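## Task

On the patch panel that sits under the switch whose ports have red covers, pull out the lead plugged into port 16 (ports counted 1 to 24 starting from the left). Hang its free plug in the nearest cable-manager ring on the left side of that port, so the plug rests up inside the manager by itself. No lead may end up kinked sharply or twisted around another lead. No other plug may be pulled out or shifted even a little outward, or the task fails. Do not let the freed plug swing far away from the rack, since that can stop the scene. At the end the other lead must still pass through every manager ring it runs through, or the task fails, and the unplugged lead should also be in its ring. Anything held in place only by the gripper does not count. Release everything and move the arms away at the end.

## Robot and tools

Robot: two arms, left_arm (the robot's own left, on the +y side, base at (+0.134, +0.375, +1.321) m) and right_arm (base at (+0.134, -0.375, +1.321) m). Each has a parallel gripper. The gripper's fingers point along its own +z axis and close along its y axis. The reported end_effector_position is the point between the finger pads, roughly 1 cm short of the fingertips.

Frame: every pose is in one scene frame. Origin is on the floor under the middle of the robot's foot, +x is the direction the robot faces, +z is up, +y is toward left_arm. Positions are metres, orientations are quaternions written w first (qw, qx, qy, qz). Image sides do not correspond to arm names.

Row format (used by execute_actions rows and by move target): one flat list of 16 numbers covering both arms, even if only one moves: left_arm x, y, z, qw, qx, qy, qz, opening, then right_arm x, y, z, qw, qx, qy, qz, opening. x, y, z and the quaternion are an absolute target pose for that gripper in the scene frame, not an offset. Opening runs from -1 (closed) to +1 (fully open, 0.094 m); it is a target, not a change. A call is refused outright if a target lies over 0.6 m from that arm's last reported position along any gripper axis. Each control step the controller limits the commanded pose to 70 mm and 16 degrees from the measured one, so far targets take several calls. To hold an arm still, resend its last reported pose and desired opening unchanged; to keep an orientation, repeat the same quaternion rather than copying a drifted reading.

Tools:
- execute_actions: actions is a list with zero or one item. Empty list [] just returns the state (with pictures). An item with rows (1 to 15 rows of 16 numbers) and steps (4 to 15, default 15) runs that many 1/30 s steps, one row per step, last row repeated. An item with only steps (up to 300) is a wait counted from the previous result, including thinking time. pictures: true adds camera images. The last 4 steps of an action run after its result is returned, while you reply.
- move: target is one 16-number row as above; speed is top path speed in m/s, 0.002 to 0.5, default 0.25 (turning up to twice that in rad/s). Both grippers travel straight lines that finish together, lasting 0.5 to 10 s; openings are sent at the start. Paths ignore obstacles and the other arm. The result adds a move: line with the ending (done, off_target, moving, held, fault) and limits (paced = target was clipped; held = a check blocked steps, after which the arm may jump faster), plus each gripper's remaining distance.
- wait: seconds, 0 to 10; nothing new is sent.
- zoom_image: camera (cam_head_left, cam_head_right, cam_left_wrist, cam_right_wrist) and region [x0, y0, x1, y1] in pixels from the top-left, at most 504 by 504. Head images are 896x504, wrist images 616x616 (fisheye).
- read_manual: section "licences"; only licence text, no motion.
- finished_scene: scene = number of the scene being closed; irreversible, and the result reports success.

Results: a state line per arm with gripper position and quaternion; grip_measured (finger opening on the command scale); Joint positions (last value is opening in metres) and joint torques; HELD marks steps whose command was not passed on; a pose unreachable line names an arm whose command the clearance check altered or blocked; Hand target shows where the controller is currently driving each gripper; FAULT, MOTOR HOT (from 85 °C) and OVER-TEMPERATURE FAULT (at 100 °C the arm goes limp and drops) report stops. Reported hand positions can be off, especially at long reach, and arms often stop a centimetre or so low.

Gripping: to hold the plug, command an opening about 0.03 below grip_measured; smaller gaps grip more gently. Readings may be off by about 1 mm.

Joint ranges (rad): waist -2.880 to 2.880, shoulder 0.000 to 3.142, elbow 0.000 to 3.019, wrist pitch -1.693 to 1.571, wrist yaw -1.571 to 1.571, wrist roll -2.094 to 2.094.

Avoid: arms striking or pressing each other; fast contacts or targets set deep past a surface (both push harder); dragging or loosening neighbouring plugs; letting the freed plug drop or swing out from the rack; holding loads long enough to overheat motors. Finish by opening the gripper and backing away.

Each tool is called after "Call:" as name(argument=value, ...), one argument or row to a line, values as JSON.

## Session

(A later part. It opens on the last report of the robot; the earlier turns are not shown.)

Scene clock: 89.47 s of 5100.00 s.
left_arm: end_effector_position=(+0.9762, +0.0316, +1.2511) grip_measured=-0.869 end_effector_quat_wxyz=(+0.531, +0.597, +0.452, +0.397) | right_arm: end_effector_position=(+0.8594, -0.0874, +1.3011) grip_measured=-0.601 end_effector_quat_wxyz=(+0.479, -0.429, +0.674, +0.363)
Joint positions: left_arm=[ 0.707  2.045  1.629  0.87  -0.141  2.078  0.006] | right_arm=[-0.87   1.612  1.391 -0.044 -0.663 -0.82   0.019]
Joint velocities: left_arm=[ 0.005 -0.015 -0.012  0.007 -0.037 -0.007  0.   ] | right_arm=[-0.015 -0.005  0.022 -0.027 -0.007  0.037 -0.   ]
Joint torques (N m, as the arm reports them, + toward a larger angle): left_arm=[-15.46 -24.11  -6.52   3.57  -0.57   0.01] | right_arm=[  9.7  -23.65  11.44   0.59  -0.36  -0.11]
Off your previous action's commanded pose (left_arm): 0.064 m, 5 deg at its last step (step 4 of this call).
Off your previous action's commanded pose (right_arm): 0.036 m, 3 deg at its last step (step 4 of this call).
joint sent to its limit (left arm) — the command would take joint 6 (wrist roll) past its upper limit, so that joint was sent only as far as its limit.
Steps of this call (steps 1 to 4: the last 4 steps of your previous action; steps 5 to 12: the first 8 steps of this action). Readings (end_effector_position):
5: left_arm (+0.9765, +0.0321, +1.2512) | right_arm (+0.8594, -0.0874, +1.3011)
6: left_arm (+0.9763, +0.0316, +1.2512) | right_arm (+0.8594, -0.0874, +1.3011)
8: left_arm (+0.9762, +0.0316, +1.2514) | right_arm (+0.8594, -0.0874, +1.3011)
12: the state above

Call:
execute_actions(
  actions=[
    {"rows":[[0.975,0.035,1.25,0.536,0.585,0.449,0.411,-0.9, 0.88,-0.09,1.33,0.5,-0.43,0.66,0.35,-0.6]],"steps":12},
  ],
)

Call:
execute_actions(
  actions=[
    {"rows":[[0.968,0.042,1.25,0.536,0.585,0.449,0.411,-0.76, 0.88,-0.09,1.33,0.5,-0.43,0.66,0.35,-0.6]],"steps":15},
  ],
  pictures=true,
)

Call:
zoom_image(
  camera="cam_left_wrist",
  region=[275, 275, 345, 345],
)

Scene clock: 90.00 s of 5100.00 s.
left_arm: end_effector_position=(+0.9787, +0.0323, +1.2533) grip_measured=-0.869 end_effector_quat_wxyz=(+0.535, +0.593, +0.449, +0.400) | right_arm: end_effector_position=(+0.8594, -0.0874, +1.3011) grip_measured=-0.601 end_effector_quat_wxyz=(+0.479, -0.429, +0.674, +0.363)
Joint positions: left_arm=[ 0.709  2.048  1.637  0.877 -0.131  2.078  0.006] | right_arm=[-0.87   1.612  1.391 -0.044 -0.663 -0.82   0.019]
Joint velocities: left_arm=[-0.005  0.005  0.002 -0.002 -0.007 -0.051 -0.001] | right_arm=[-0.005  0.005  0.002 -0.012 -0.022  0.022  0.   ]
Joint torques (N m, as the arm reports them, + toward a larger angle): left_arm=[-12.79 -19.37   5.3    3.39   0.35  -0.01] | right_arm=[  9.6  -23.52  11.34   0.54  -0.33  -0.09]
Off your previous action's commanded pose (left_arm): 0.064 m, 3 deg at its last step (step 4 of this call).
Off your previous action's commanded pose (right_arm): 0.036 m, 3 deg at its last step (step 4 of this call).
Steps of this call (steps 1 to 4: the last 4 steps of your previous action; steps 5 to 8: nothing new was sent; steps 9 to 16: the first 8 steps of this action). Readings (end_effector_position):
9: left_arm (+0.9791, +0.0326, +1.2535) | right_arm (+0.8594, -0.0874, +1.3011)
10: left_arm (+0.9788, +0.0322, +1.2533) | right_arm (+0.8594, -0.0874, +1.3011)
12: left_arm (+0.9787, +0.0323, +1.2533) | right_arm (+0.8594, -0.0874, +1.3011)
16: the state above

Scene clock: 90.50 s of 5100.00 s.
left_arm: end_effector_position=(+0.9695, +0.0353, +1.2520) grip_measured=-0.763 end_effector_quat_wxyz=(+0.539, +0.585, +0.449, +0.406) | right_arm: end_effector_position=(+0.8594, -0.0874, +1.3011) grip_measured=-0.601 end_effector_quat_wxyz=(+0.479, -0.429, +0.674, +0.363)
Joint positions: left_arm=[ 0.709  2.047  1.605  0.931 -0.13   2.078  0.011] | right_arm=[-0.87   1.612  1.391 -0.044 -0.663 -0.82   0.019]
Joint velocities: left_arm=[ 0.015  0.005 -0.007  0.007 -0.081 -0.051  0.   ] | right_arm=[ 0.005 -0.015 -0.012  0.002  0.007  0.022  0.001]
Joint torques (N m, as the arm reports them, + toward a larger angle): left_arm=[-12.18 -20.38   4.73   2.27   0.48  -0.03] | right_arm=[  9.28 -23.15  11.45   0.48  -0.39  -0.11]
Off your previous action's commanded pose (left_arm): 0.006 m, 2 deg at its last step (step 4 of this call).
Off your previous action's commanded pose (right_arm): 0.036 m, 3 deg at its last step (step 4 of this call).
Steps of this call (steps 1 to 4: the last 4 steps of your previous action; steps 5 to 15: the first 11 steps of this action). Readings (end_effector_position):
5: left_arm (+0.9781, +0.0326, +1.2531) | right_arm (+0.8594, -0.0874, +1.3011)
6: left_arm (+0.9758, +0.0334, +1.2527) | right_arm (+0.8594, -0.0874, +1.3011)
8: left_arm (+0.9719, +0.0346, +1.2523) | right_arm (+0.8594, -0.0874, +1.3011)
12: left_arm (+0.9695, +0.0352, +1.2519) | right_arm (+0.8594, -0.0874, +1.3011)
15: the state above
camera_calibration (this result's frames):
cam_left_wrist: T_world_to_cam=[[-0.0772541, 0.011372, -0.996947, 1.32439], [-0.344127, 0.938179, 0.0373683, 0.25842], [0.935739, 0.345963, -0.0685647, -0.706439], [0, 0, 0, 1]] pos_world=[0.852287, -0.0131038, 1.26225]
cam_right_wrist: T_world_to_cam=[[0.922061, -0.378598, -0.0804207, -0.718771], [-0.343601, -0.705056, -0.62035, 1.04666], [0.178162, 0.599634, -0.780191, 1.03865], [0, 0, 0, 1]] pos_world=[0.837338, -0.156978, 1.40184]

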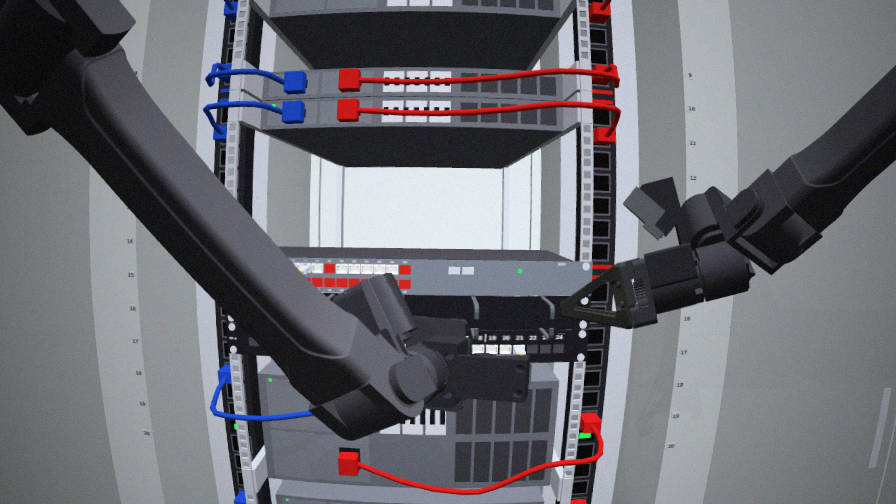

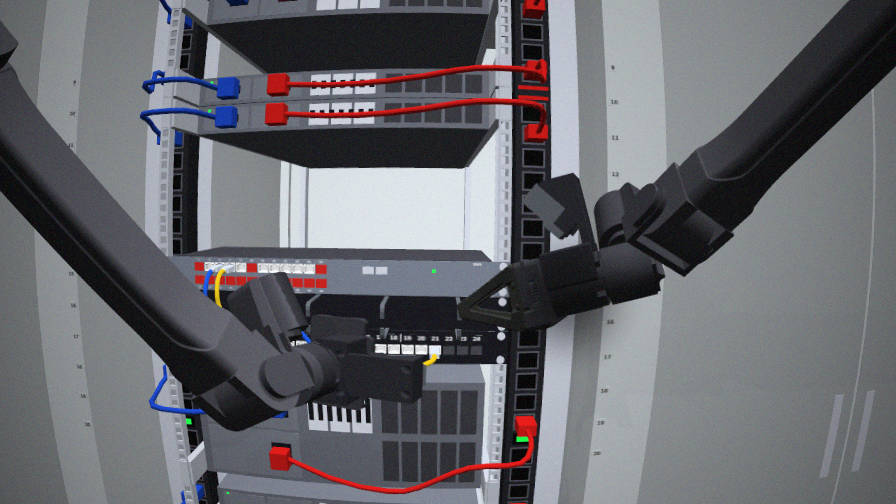

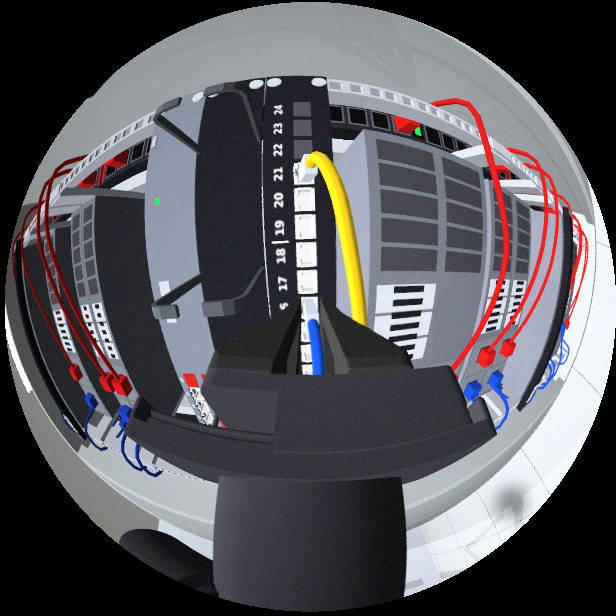

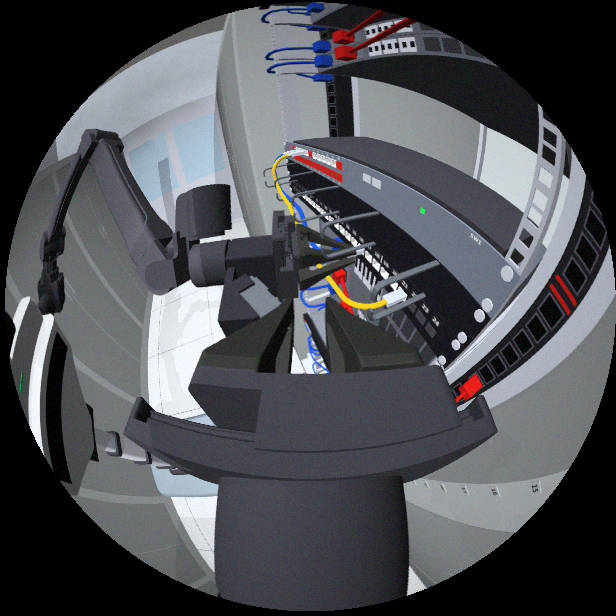

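Region (275, 275, 345, 345) of cam_left_wrist's 616x616 image, scaled by 7.200, with more detail than that image has.

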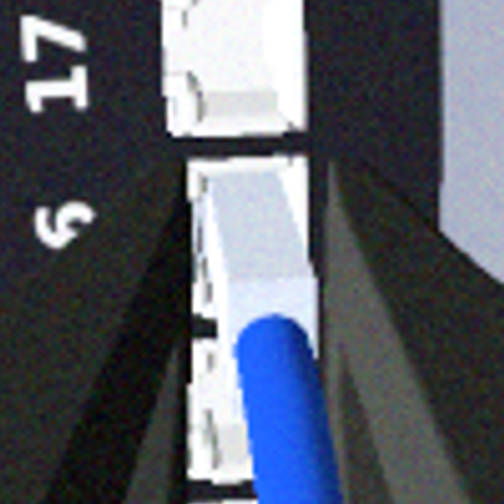

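Open wider, advance ~5 mm, clamp slowly, push in.

Call:
execute_actions(
  actions=[
    {"rows":[[0.984,0.042,1.245,0.536,0.585,0.449,0.411,-0.6, 0.88,-0.09,1.33,0.5,-0.43,0.66,0.35,-0.6]],"steps":15},
  ],
)

Call:
execute_actions(
  actions=[
    {"rows":[[0.984,0.042,1.245,0.536,0.585,0.449,0.411,-0.74, 0.88,-0.09,1.33,0.5,-0.43,0.66,0.35,-0.6]],"steps":15},
  ],
  pictures=true,
)

Call:
zoom_image(
  camera="cam_left_wrist",
  region=[275, 275, 345, 345],
)

Scene clock: 91.10 s of 5100.00 s.
left_arm: end_effector_position=(+0.9716, +0.0339, +1.2538) grip_measured=-0.603 end_effector_quat_wxyz=(+0.541, +0.586, +0.446, +0.405) | right_arm: end_effector_position=(+0.8594, -0.0874, +1.3011) grip_measured=-0.601 end_effector_quat_wxyz=(+0.479, -0.429, +0.674, +0.363)
Joint positions: left_arm=[ 0.709  2.047  1.612  0.923 -0.122  2.078  0.019] | right_arm=[-0.87   1.612  1.391 -0.044 -0.663 -0.82   0.019]
Joint velocities: left_arm=[-0.005  0.015  0.012 -0.007  0.007 -0.037 -0.001] | right_arm=[-0.015  0.005 -0.017  0.007  0.007 -0.037  0.   ]
Joint torques (N m, as the arm reports them, + toward a larger angle): left_arm=[-11.49 -18.78   8.36   1.43   0.56  -0.07] | right_arm=[  9.17 -23.1   11.39   0.49  -0.36  -0.12]
Off your previous action's commanded pose (left_arm): 0.007 m, 1 deg at its last step (step 4 of this call).
Off your previous action's commanded pose (right_arm): 0.036 m, 3 deg at its last step (step 4 of this call).
Steps of this call (steps 1 to 4: the last 4 steps of your previous action; steps 5 to 7: nothing new was sent; steps 8 to 18: the first 11 steps of this action). Readings (end_effector_position):
8: left_arm (+0.9694, +0.0345, +1.2522) | right_arm (+0.8594, -0.0874, +1.3011)
9: left_arm (+0.9697, +0.0340, +1.2524) | right_arm (+0.8594, -0.0874, +1.3011)
11: left_arm (+0.9708, +0.0339, +1.2534) | right_arm (+0.8594, -0.0874, +1.3011)
15: left_arm (+0.9716, +0.0340, +1.2540) | right_arm (+0.8594, -0.0874, +1.3011)
18: the state above

Scene clock: 91.60 s of 5100.00 s.
left_arm: end_effector_position=(+0.9714, +0.0335, +1.2531) grip_measured=-0.737 end_effector_quat_wxyz=(+0.541, +0.587, +0.446, +0.404) | right_arm: end_effector_position=(+0.8594, -0.0874, +1.3011) grip_measured=-0.601 end_effector_quat_wxyz=(+0.479, -0.429, +0.674, +0.363)
Joint positions: left_arm=[ 0.709  2.047  1.612  0.92  -0.122  2.078  0.012] | right_arm=[-0.87   1.612  1.391 -0.044 -0.663 -0.82   0.019]
Joint velocities: left_arm=[-0.005  0.005 -0.012 -0.002  0.081  0.081  0.   ] | right_arm=[ 0.005 -0.005 -0.007 -0.002 -0.007  0.037 -0.   ]
Joint torques (N m, as the arm reports them, + toward a larger angle): left_arm=[-11.41 -18.77   8.41   1.52   0.55  -0.08] | right_arm=[  9.38 -23.44  11.41   0.59  -0.36  -0.1 ]
Off your previous action's commanded pose (left_arm): 0.017 m, 1 deg at its last step (step 4 of this call).
Off your previous action's commanded pose (right_arm): 0.036 m, 3 deg at its last step (step 4 of this call).
Steps of this call (steps 1 to 4: the last 4 steps of your previous action; steps 5 to 15: the first 11 steps of this action). Readings (end_effector_position):
5: left_arm (+0.9716, +0.0339, +1.2538) | right_arm (+0.8594, -0.0874, +1.3011)
6: left_arm (+0.9715, +0.0338, +1.2536) | right_arm (+0.8594, -0.0874, +1.3011)
8: left_arm (+0.9714, +0.0336, +1.2532) | right_arm (+0.8594, -0.0874, +1.3011)
12: left_arm (+0.9714, +0.0335, +1.2531) | right_arm (+0.8594, -0.0874, +1.3011)
15: the state above
camera_calibration (this result's frames):
cam_left_wrist: T_world_to_cam=[[-0.0769083, 0.0117202, -0.996969, 1.32541], [-0.335647, 0.941262, 0.0369579, 0.252812], [0.938843, 0.337472, -0.0684571, -0.710423], [0, 0, 0, 1]] pos_world=[0.853766, -0.0137482, 1.26341]
cam_right_wrist: T_world_to_cam=[[0.922061, -0.378598, -0.0804207, -0.718771], [-0.343601, -0.705056, -0.62035, 1.04666], [0.178162, 0.599634, -0.780191, 1.03865], [0, 0, 0, 1]] pos_world=[0.837338, -0.156978, 1.40184]

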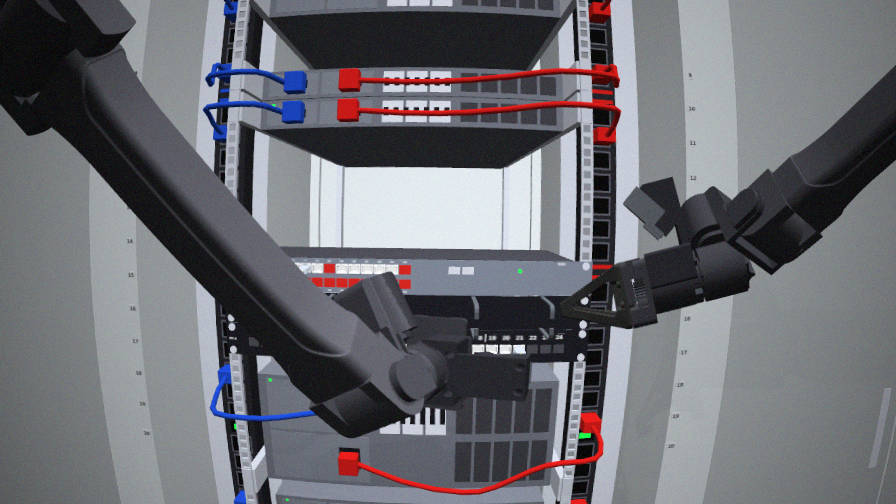

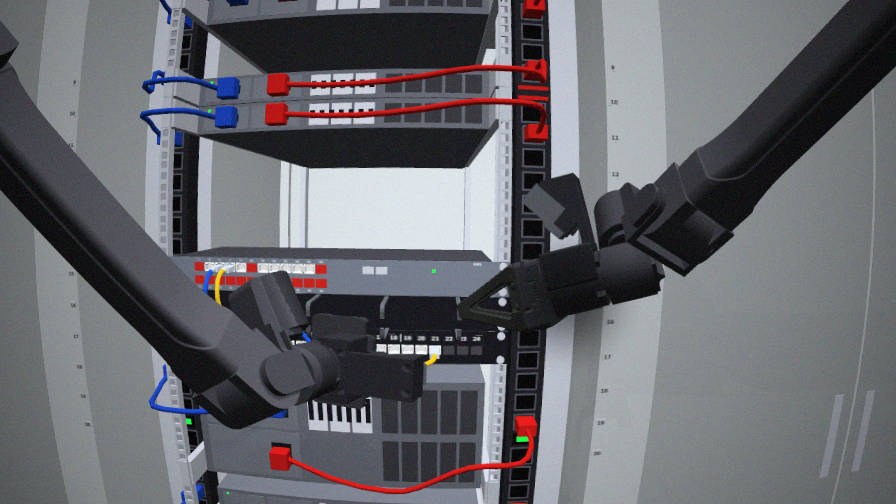

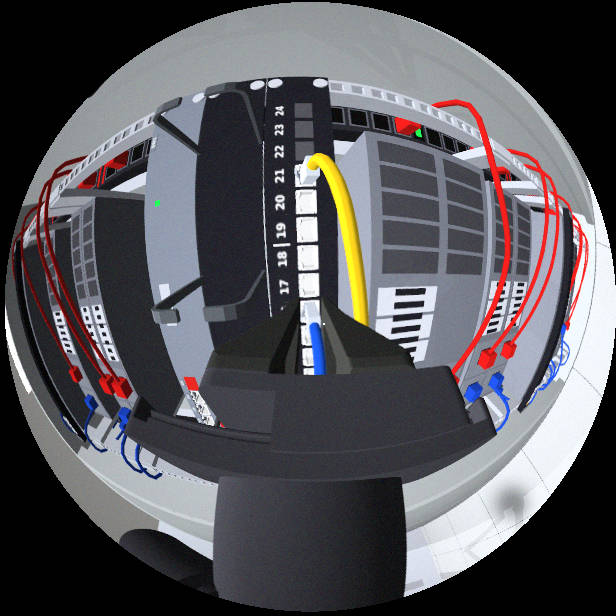

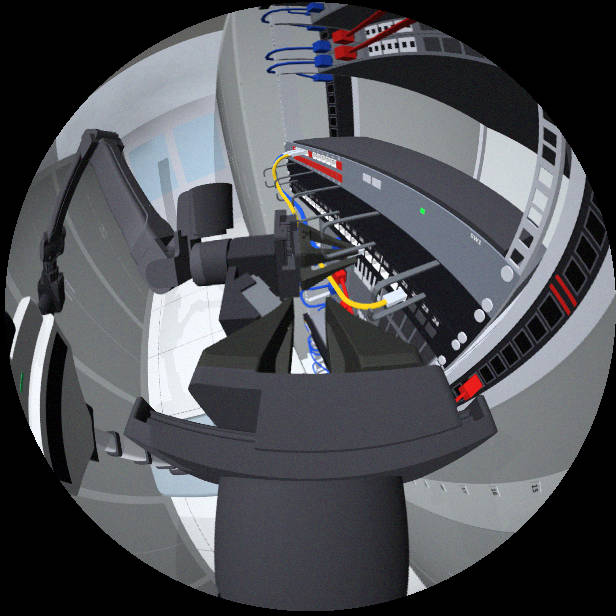

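Region (275, 275, 345, 345) of cam_left_wrist's 616x616 image, scaled by 7.200, with more detail than that image has.

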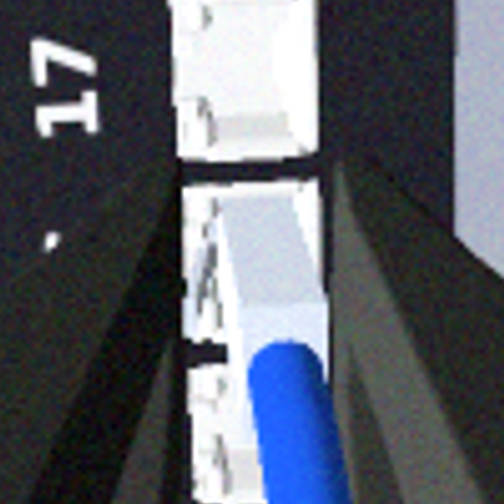

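Call:
execute_actions(
  actions=[],
)

Call:
zoom_image(
  camera="cam_right_wrist",
  region=[200,200,420,420],
)

Scene clock: 92.13 s of 5100.00 s.
left_arm: end_effector_position=(+0.9714, +0.0335, +1.2531) grip_measured=-0.737 end_effector_quat_wxyz=(+0.541, +0.587, +0.446, +0.404) | right_arm: end_effector_position=(+0.8594, -0.0874, +1.3011) grip_measured=-0.601 end_effector_quat_wxyz=(+0.479, -0.429, +0.674, +0.363)
Joint positions: left_arm=[ 0.709  2.047  1.612  0.92  -0.122  2.078  0.012] | right_arm=[-0.87   1.612  1.391 -0.044 -0.663 -0.82   0.019]
Joint velocities: left_arm=[-0.005 -0.015 -0.012 -0.007 -0.007  0.022 -0.001] | right_arm=[-0.015 -0.005  0.007 -0.007  0.022  0.037  0.001]
Joint torques (N m, as the arm reports them, + toward a larger angle): left_arm=[-11.43 -18.64   8.44   1.53   0.56  -0.08] | right_arm=[  9.48 -23.47  11.41   0.46  -0.35  -0.1 ]
Hand target (left_arm): +0.983, +0.043, +1.245; +0.536, +0.585, +0.449, +0.411
Hand target (right_arm): +0.879, -0.090, +1.330; +0.502, -0.431, +0.662, +0.351
Off the commanded pose (left_arm): 0.017 m, 1 deg.
Off the commanded pose (right_arm): 0.036 m, 3 deg.
Kept back: nothing.
Steps of this call (steps 1 to 4: the last 4 steps of your previous action; steps 5 to 16: nothing new was sent). Readings (end_effector_position):
1: left_arm (+0.9714, +0.0335, +1.2531) | right_arm (+0.8594, -0.0874, +1.3011)
2: left_arm (+0.9714, +0.0335, +1.2531) | right_arm (+0.8594, -0.0874, +1.3011)
4: left_arm (+0.9714, +0.0335, +1.2531) | right_arm (+0.8594, -0.0874, +1.3011)
8: left_arm (+0.9714, +0.0335, +1.2531) | right_arm (+0.8594, -0.0874, +1.3011)
16: the state above
camera_calibration (this result's frames):
cam_left_wrist: T_world_to_cam=[[-0.0769083, 0.0117202, -0.996969, 1.32541], [-0.335647, 0.941262, 0.0369579, 0.252812], [0.938843, 0.337472, -0.0684571, -0.710423], [0, 0, 0, 1]] pos_world=[0.853766, -0.0137482, 1.26341]
cam_right_wrist: T_world_to_cam=[[0.922061, -0.378598, -0.0804207, -0.718771], [-0.343601, -0.705056, -0.62035, 1.04666], [0.178162, 0.599634, -0.780191, 1.03865], [0, 0, 0, 1]] pos_world=[0.837338, -0.156978, 1.40184]

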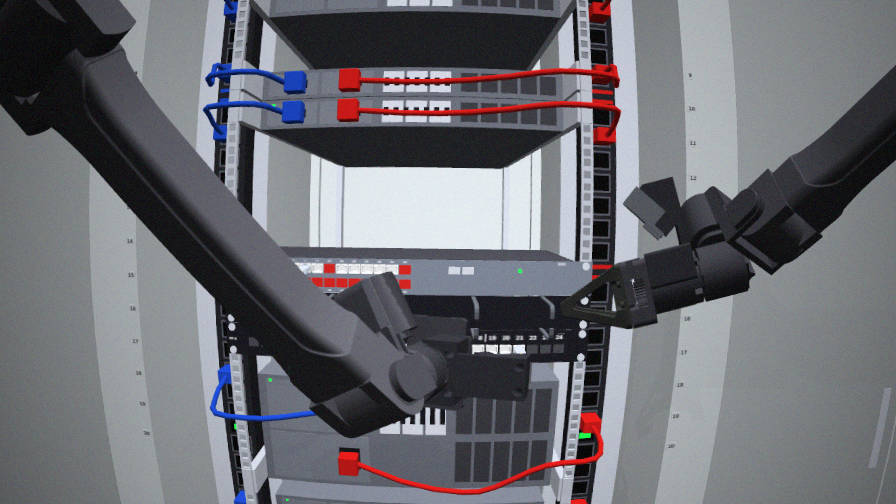

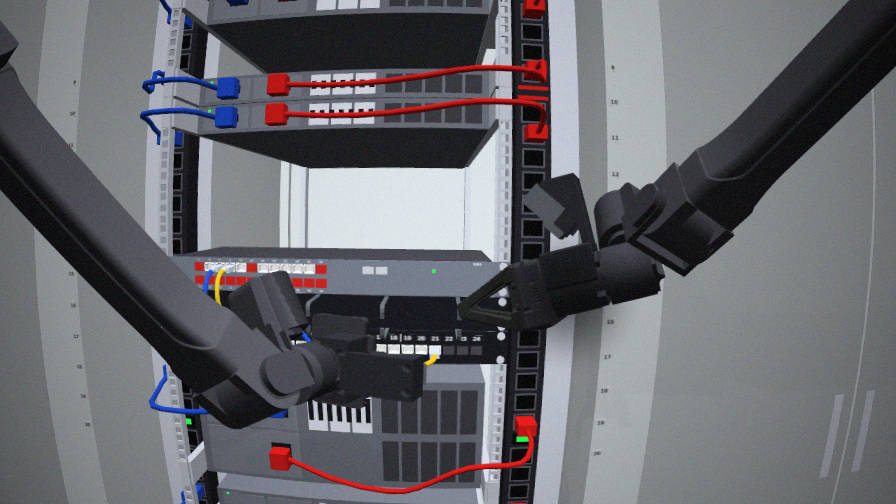

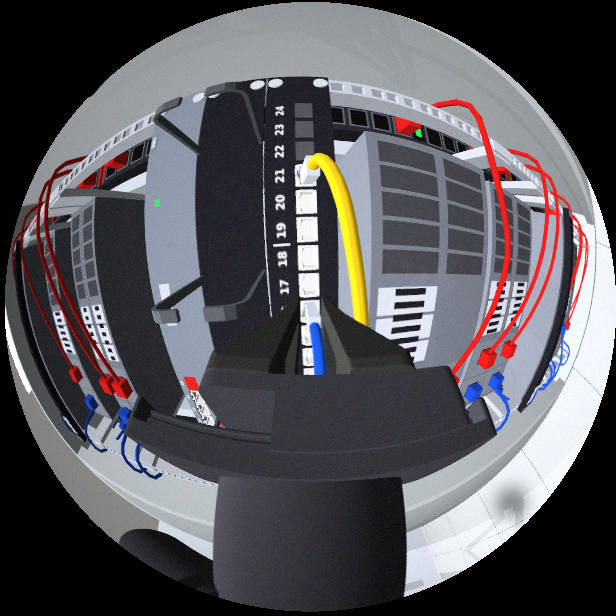

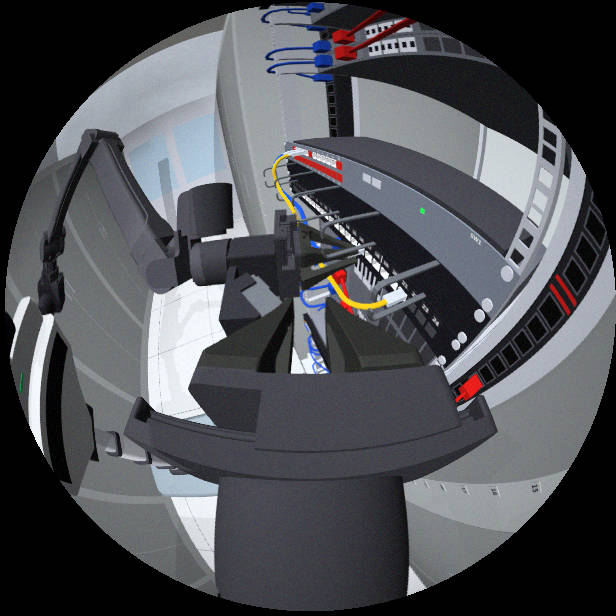

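Region (200, 200, 420, 420) of cam_right_wrist's 616x616 image, scaled by 2.291, with more detail than that image has.

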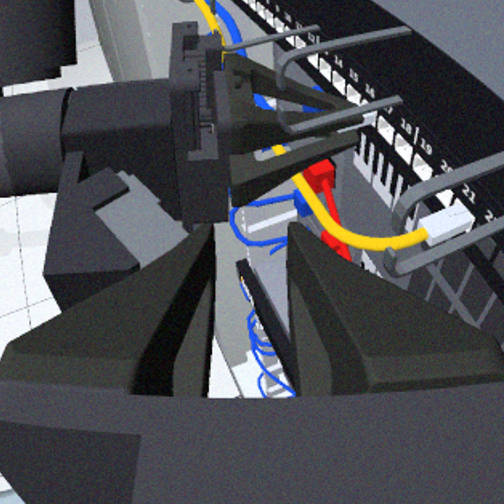

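Call:
execute_actions(
  actions=[
    {"rows":[[0.984,0.042,1.245,0.536,0.585,0.449,0.411,-0.95,0.88,-0.09,1.33,0.5,-0.43,0.66,0.35,-0.6]]},
  ],
)

Call:
move(
  target=[1.01,0.046,1.24,0.536,0.585,0.449,0.411,-0.95,0.88,-0.09,1.33,0.5,-0.43,0.66,0.35,-0.6],
  speed=0.03,
)

Call:
zoom_image(
  camera="cam_left_wrist",
  region=[265,260,355,350],
)

Call:
move(
  target=[0.94,0.035,1.25,0.536,0.585,0.449,0.411,-0.95,0.88,-0.09,1.33,0.5,-0.43,0.66,0.35,-0.6],
  speed=0.03,
)

Scene clock: 92.63 s of 5100.00 s.
left_arm: end_effector_position=(+0.9714, +0.0333, +1.2530) grip_measured=-0.881 end_effector_quat_wxyz=(+0.541, +0.588, +0.446, +0.403) | right_arm: end_effector_position=(+0.8594, -0.0874, +1.3011) grip_measured=-0.601 end_effector_quat_wxyz=(+0.479, -0.429, +0.674, +0.363)
Joint positions: left_arm=[ 0.709  2.047  1.612  0.918 -0.122  2.078  0.006] | right_arm=[-0.87   1.612  1.391 -0.044 -0.663 -0.82   0.019]
Joint velocities: left_arm=[-0.015  0.005  0.002 -0.022 -0.037 -0.066  0.   ] | right_arm=[-0.015 -0.005  0.007 -0.032 -0.007 -0.022 -0.   ]
Joint torques (N m, as the arm reports them, + toward a larger angle): left_arm=[-11.37 -18.64   8.44   1.65   0.51  -0.07] | right_arm=[  9.77 -23.26  11.4    0.59  -0.35  -0.11]
Steps of this call (steps 1 to 4: nothing new was sent; steps 5 to 15: the first 11 steps of this action). Readings (end_effector_position):
5: left_arm (+0.9714, +0.0335, +1.2528) | right_arm (+0.8594, -0.0874, +1.3011)
6: left_arm (+0.9715, +0.0333, +1.2531) | right_arm (+0.8594, -0.0874, +1.3011)
8: left_arm (+0.9714, +0.0333, +1.2530) | right_arm (+0.8594, -0.0874, +1.3011)
12: left_arm (+0.9714, +0.0333, +1.2530) | right_arm (+0.8594, -0.0874, +1.3011)
15: the state above

Scene clock: 94.50 s of 5100.00 s.
left_arm: end_effector_position=(+0.9719, +0.0334, +1.2523) grip_measured=-0.881 end_effector_quat_wxyz=(+0.544, +0.589, +0.444, +0.401) | right_arm: end_effector_position=(+0.8594, -0.0874, +1.3011) grip_measured=-0.601 end_effector_quat_wxyz=(+0.479, -0.429, +0.674, +0.363)
Joint positions: left_arm=[ 0.712  2.047  1.613  0.914 -0.11   2.076  0.006] | right_arm=[-0.87   1.612  1.391 -0.044 -0.663 -0.82   0.019]
Joint velocities: left_arm=[-0.005  0.005 -0.002  0.007 -0.007 -0.037 -0.001] | right_arm=[-0.005 -0.015 -0.002  0.002  0.125 -0.037  0.001]
Joint torques (N m, as the arm reports them, + toward a larger angle): left_arm=[ -9.95 -17.44  13.24   0.1    0.77  -0.14] | right_arm=[  9.6  -22.79  11.3    0.6   -0.35  -0.07]
Hand target (left_arm): +1.003, +0.050, +1.243; +0.536, +0.585, +0.449, +0.411
Hand target (right_arm): +0.879, -0.090, +1.330; +0.502, -0.431, +0.662, +0.351
Off your previous action's commanded pose (left_arm): 0.017 m, 1 deg at its last step (step 4 of this call).
Off your previous action's commanded pose (right_arm): 0.036 m, 3 deg at its last step (step 4 of this call).
Off the commanded pose (left_arm): 0.042 m, 2 deg.
Off the commanded pose (right_arm): 0.036 m, 3 deg.
Kept back: nothing.
move: off_target (left_arm, right_arm)
camera_calibration (this result's frames):
cam_left_wrist: T_world_to_cam=[[-0.0760083, 0.0109252, -0.997047, 1.32384], [-0.326087, 0.944684, 0.0352102, 0.24597], [0.942279, 0.327801, -0.0682412, -0.714147], [0, 0, 0, 1]] pos_world=[0.853756, -0.0127293, 1.26254]
cam_right_wrist: T_world_to_cam=[[0.922061, -0.378598, -0.0804207, -0.718771], [-0.343601, -0.705056, -0.62035, 1.04666], [0.178162, 0.599634, -0.780191, 1.03865], [0, 0, 0, 1]] pos_world=[0.837338, -0.156978, 1.40184]

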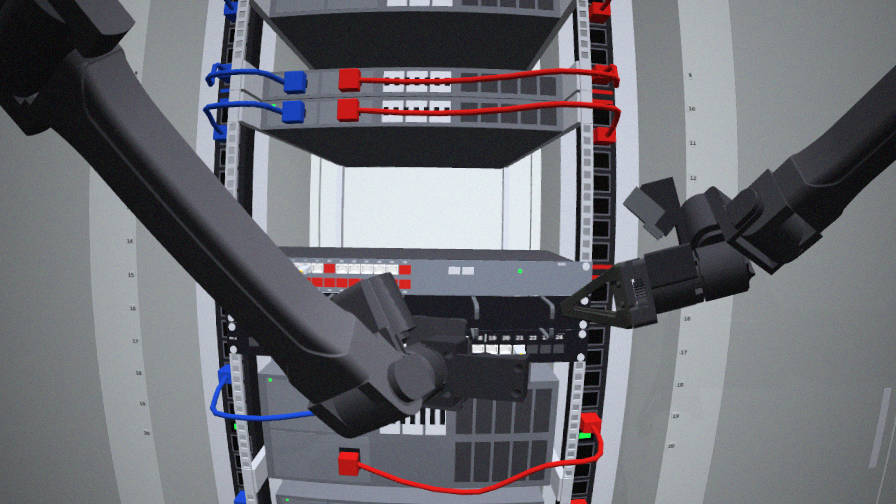

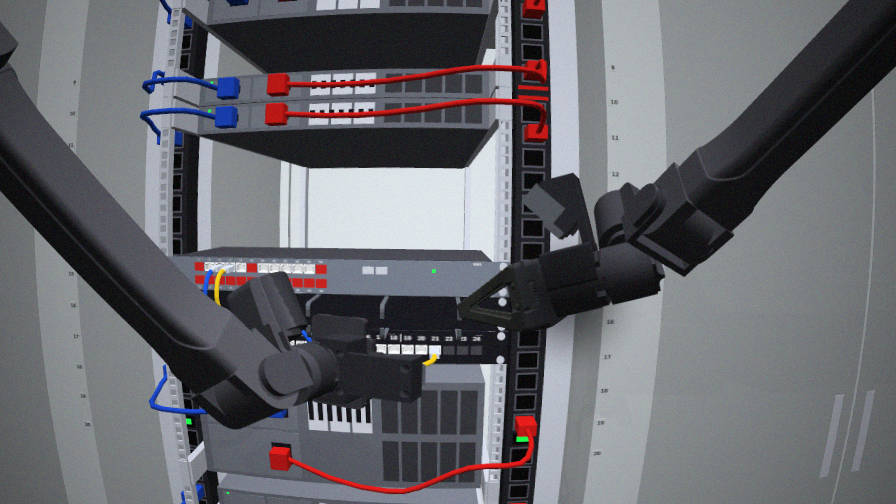

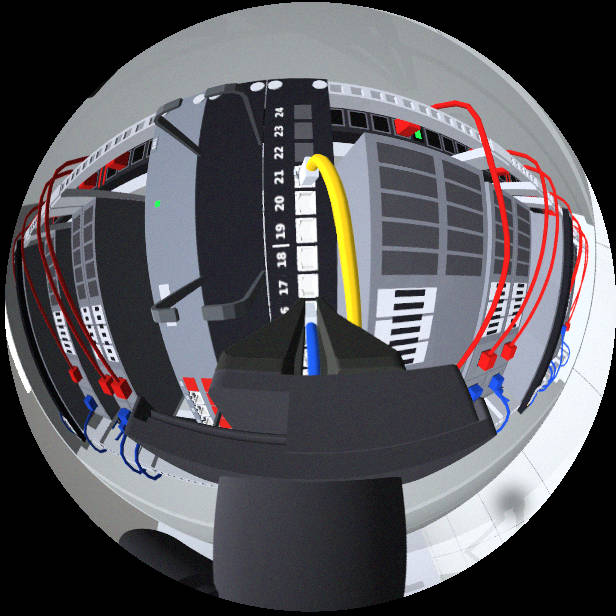

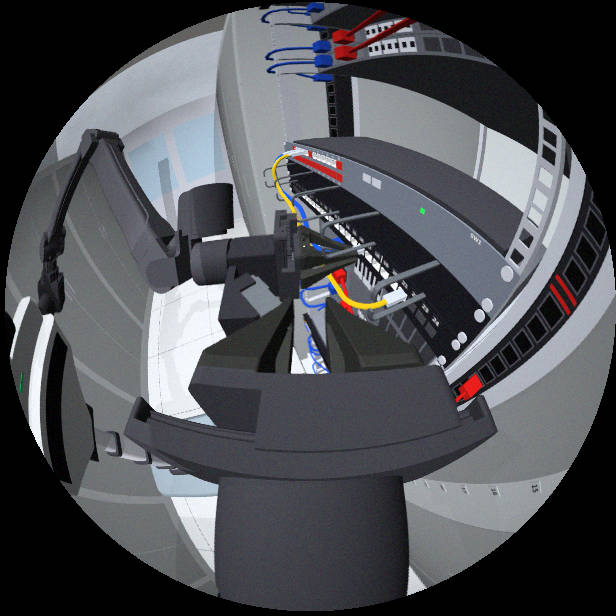

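Region (265, 260, 355, 350) of cam_left_wrist's 616x616 image, scaled by 5.600, with more detail than that image has.

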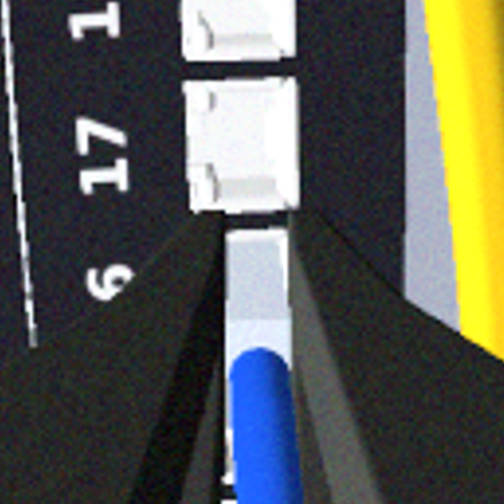

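Scene clock: 95.90 s of 5100.00 s.
left_arm: end_effector_position=(+0.9697, +0.0341, +1.2519) grip_measured=-0.881 end_effector_quat_wxyz=(+0.541, +0.587, +0.447, +0.404) | right_arm: end_effector_position=(+0.8594, -0.0874, +1.3011) grip_measured=-0.601 end_effector_quat_wxyz=(+0.479, -0.429, +0.674, +0.363)
Joint positions: left_arm=[ 0.71   2.047  1.606  0.926 -0.122  2.076  0.006] | right_arm=[-0.87   1.612  1.391 -0.044 -0.663 -0.82   0.019]
Joint velocities: left_arm=[-0.015 -0.015 -0.002 -0.017 -0.037  0.007  0.   ] | right_arm=[-0.015 -0.005  0.012 -0.002 -0.022 -0.022 -0.001]
Joint torques (N m, as the arm reports them, + toward a larger angle): left_arm=[-14.   -21.03  -0.49   4.44  -0.54   0.04] | right_arm=[  9.43 -23.28  11.48   0.57  -0.35  -0.09]
Hand target (left_arm): +0.943, +0.034, +1.249; +0.537, +0.585, +0.450, +0.409
Hand target (right_arm): +0.879, -0.090, +1.330; +0.502, -0.431, +0.662, +0.351
Off the commanded pose (left_arm): 0.030 m, 1 deg.
Off the commanded pose (right_arm): 0.036 m, 3 deg.
joint sent to its limit (left arm) — the command would take joint 6 (wrist roll) past its upper limit, so that joint was sent only as far as its limit.
Kept back: nothing.
move: off_target (left_arm, right_arm)
camera_calibration (this result's frames):
cam_left_wrist: T_world_to_cam=[[-0.0772332, 0.00975627, -0.996965, 1.32436], [-0.336235, 0.941118, 0.0352573, 0.254468], [0.938606, 0.337937, -0.0694052, -0.707703], [0, 0, 0, 1]] pos_world=[0.8521, -0.0132459, 1.26226]
cam_right_wrist: T_world_to_cam=[[0.922061, -0.378598, -0.0804207, -0.718771], [-0.343601, -0.705056, -0.62035, 1.04666], [0.178162, 0.599634, -0.780191, 1.03865], [0, 0, 0, 1]] pos_world=[0.837338, -0.156978, 1.40184]

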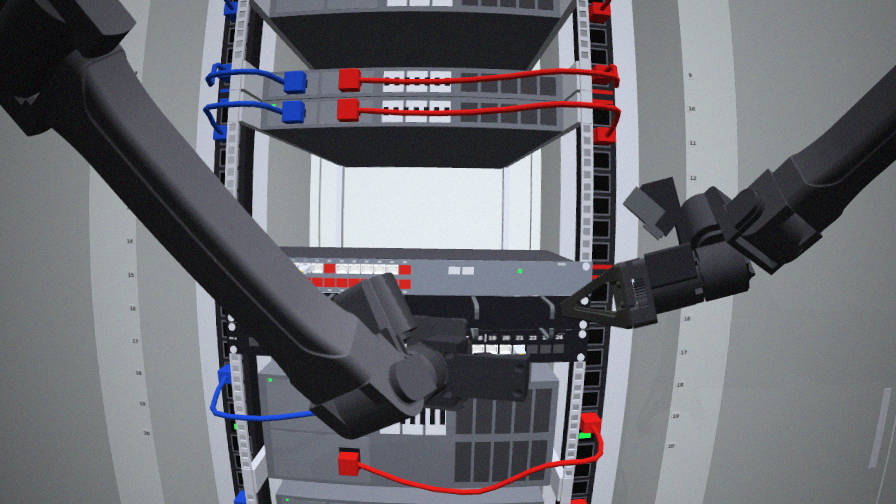

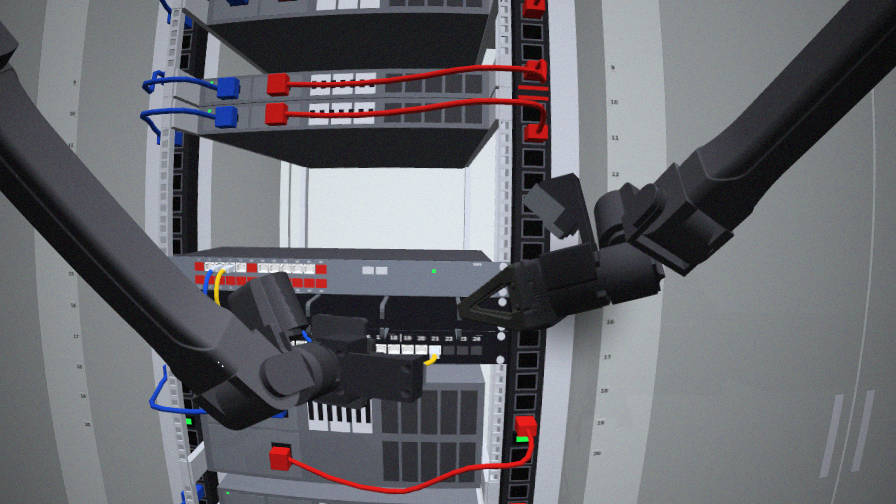

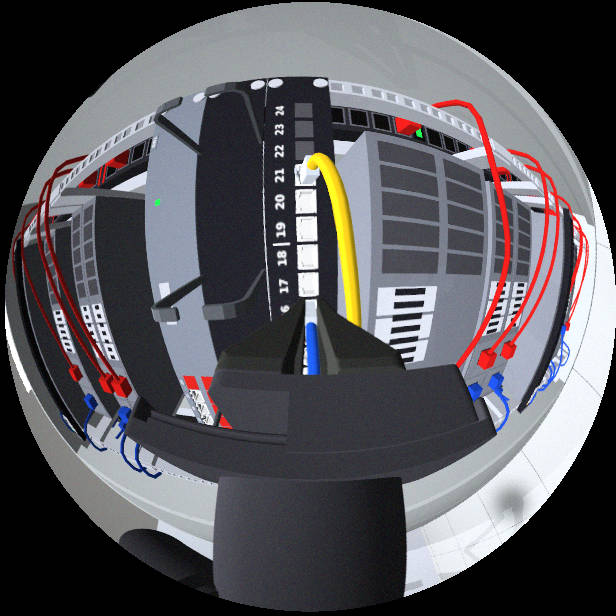

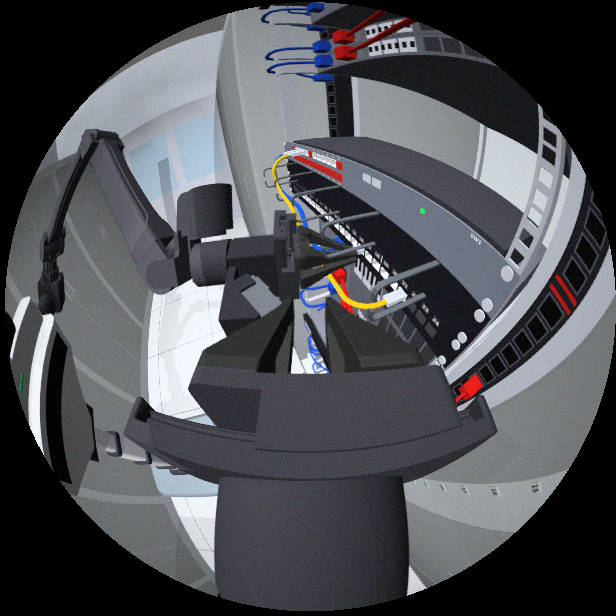

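Call:
move(
  target=[0.94,0.035,1.275,0.536,0.585,0.449,0.411,-0.95,0.88,-0.09,1.33,0.5,-0.43,0.66,0.35,-0.6],
  speed=0.03,
)

Scene clock: 97.63 s of 5100.00 s.
left_arm: end_effector_position=(+0.9693, +0.0336, +1.2519) grip_measured=-0.881 end_effector_quat_wxyz=(+0.537, +0.587, +0.452, +0.404) | right_arm: end_effector_position=(+0.8594, -0.0874, +1.3011) grip_measured=-0.601 end_effector_quat_wxyz=(+0.479, -0.429, +0.674, +0.363)
Joint positions: left_arm=[ 0.706  2.046  1.606  0.922 -0.137  2.076  0.006] | right_arm=[-0.87   1.612  1.391 -0.044 -0.663 -0.82   0.019]
Joint velocities: left_arm=[ 0.005  0.005 -0.012 -0.007 -0.051  0.022 -0.   ] | right_arm=[-0.005  0.005  0.002  0.007  0.022  0.037  0.001]
Joint torques (N m, as the arm reports them, + toward a larger angle): left_arm=[-15.24 -24.06  -1.7    3.76  -0.57   0.03] | right_arm=[  9.13 -23.3   11.35   0.54  -0.36  -0.08]
Hand target (left_arm): +0.944, +0.033, +1.272; +0.539, +0.583, +0.452, +0.406
Hand target (right_arm): +0.879, -0.090, +1.330; +0.502, -0.431, +0.662, +0.351
Off the commanded pose (left_arm): 0.037 m, 1 deg.
Off the commanded pose (right_arm): 0.036 m, 3 deg.
joint sent to its limit (left arm) — the command would take joint 6 (wrist roll) past its upper limit, so that joint was sent only as far as its limit.
Kept back: nothing.
move: off_target (left_arm, right_arm)
camera_calibration (this result's frames):
cam_left_wrist: T_world_to_cam=[[-0.0859379, 0.0109407, -0.99624, 1.33186], [-0.343707, 0.938227, 0.0399526, 0.256279], [0.935136, 0.345849, -0.0768688, -0.694665], [0, 0, 0, 1]] pos_world=[0.852149, -0.0147698, 1.26322]
cam_right_wrist: T_world_to_cam=[[0.922061, -0.378598, -0.0804207, -0.718771], [-0.343601, -0.705056, -0.62035, 1.04666], [0.178162, 0.599634, -0.780191, 1.03865], [0, 0, 0, 1]] pos_world=[0.837338, -0.156978, 1.40184]

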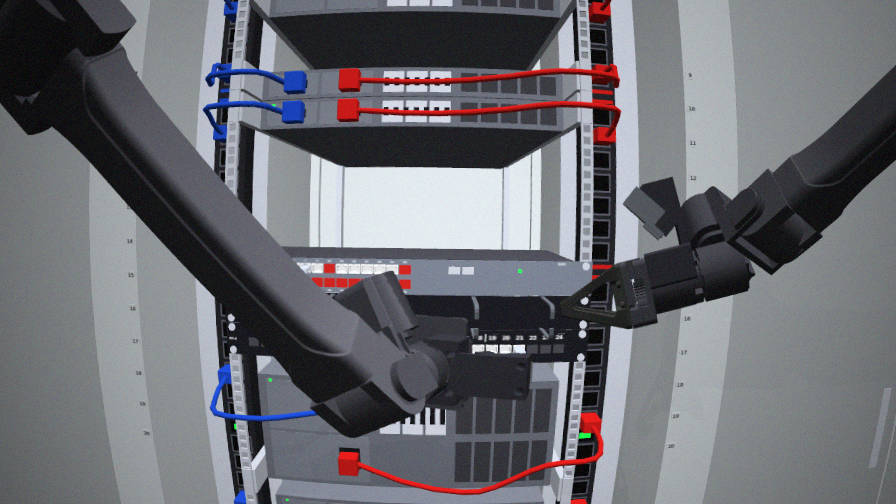

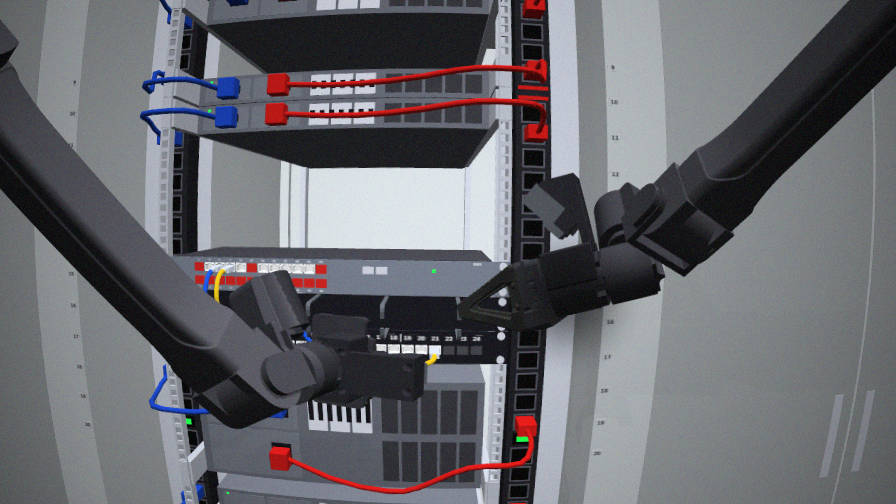

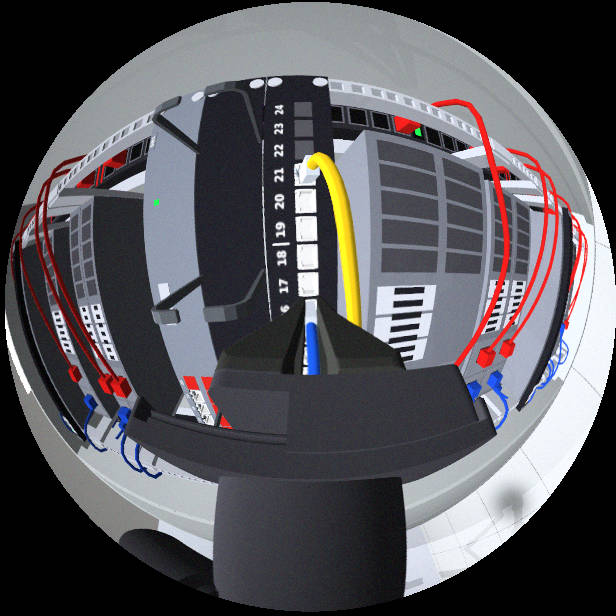

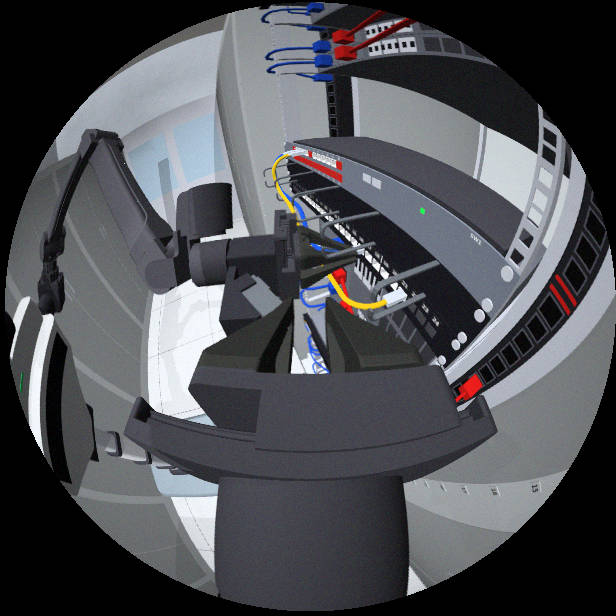

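Call:
zoom_image(
  camera="cam_left_wrist",
  region=[275,140,345,210],
)

Call:
zoom_image(
  camera="cam_right_wrist",
  region=[330,225,430,325],
)

Region (275, 140, 345, 210) of cam_left_wrist's 616x616 image, scaled by 7.200, with more detail than that image has.

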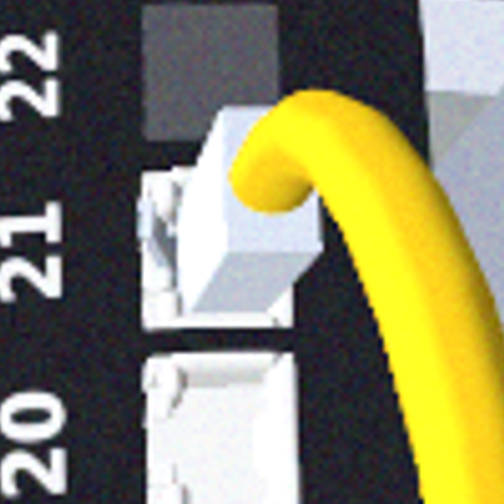

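Region (330, 225, 430, 325) of cam_right_wrist's 616x616 image, scaled by 5.040, with more detail than that image has.

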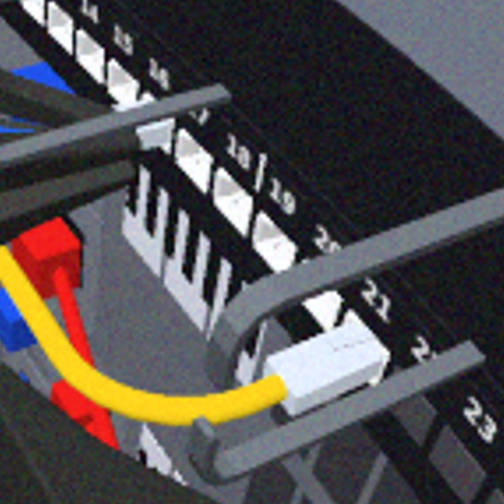

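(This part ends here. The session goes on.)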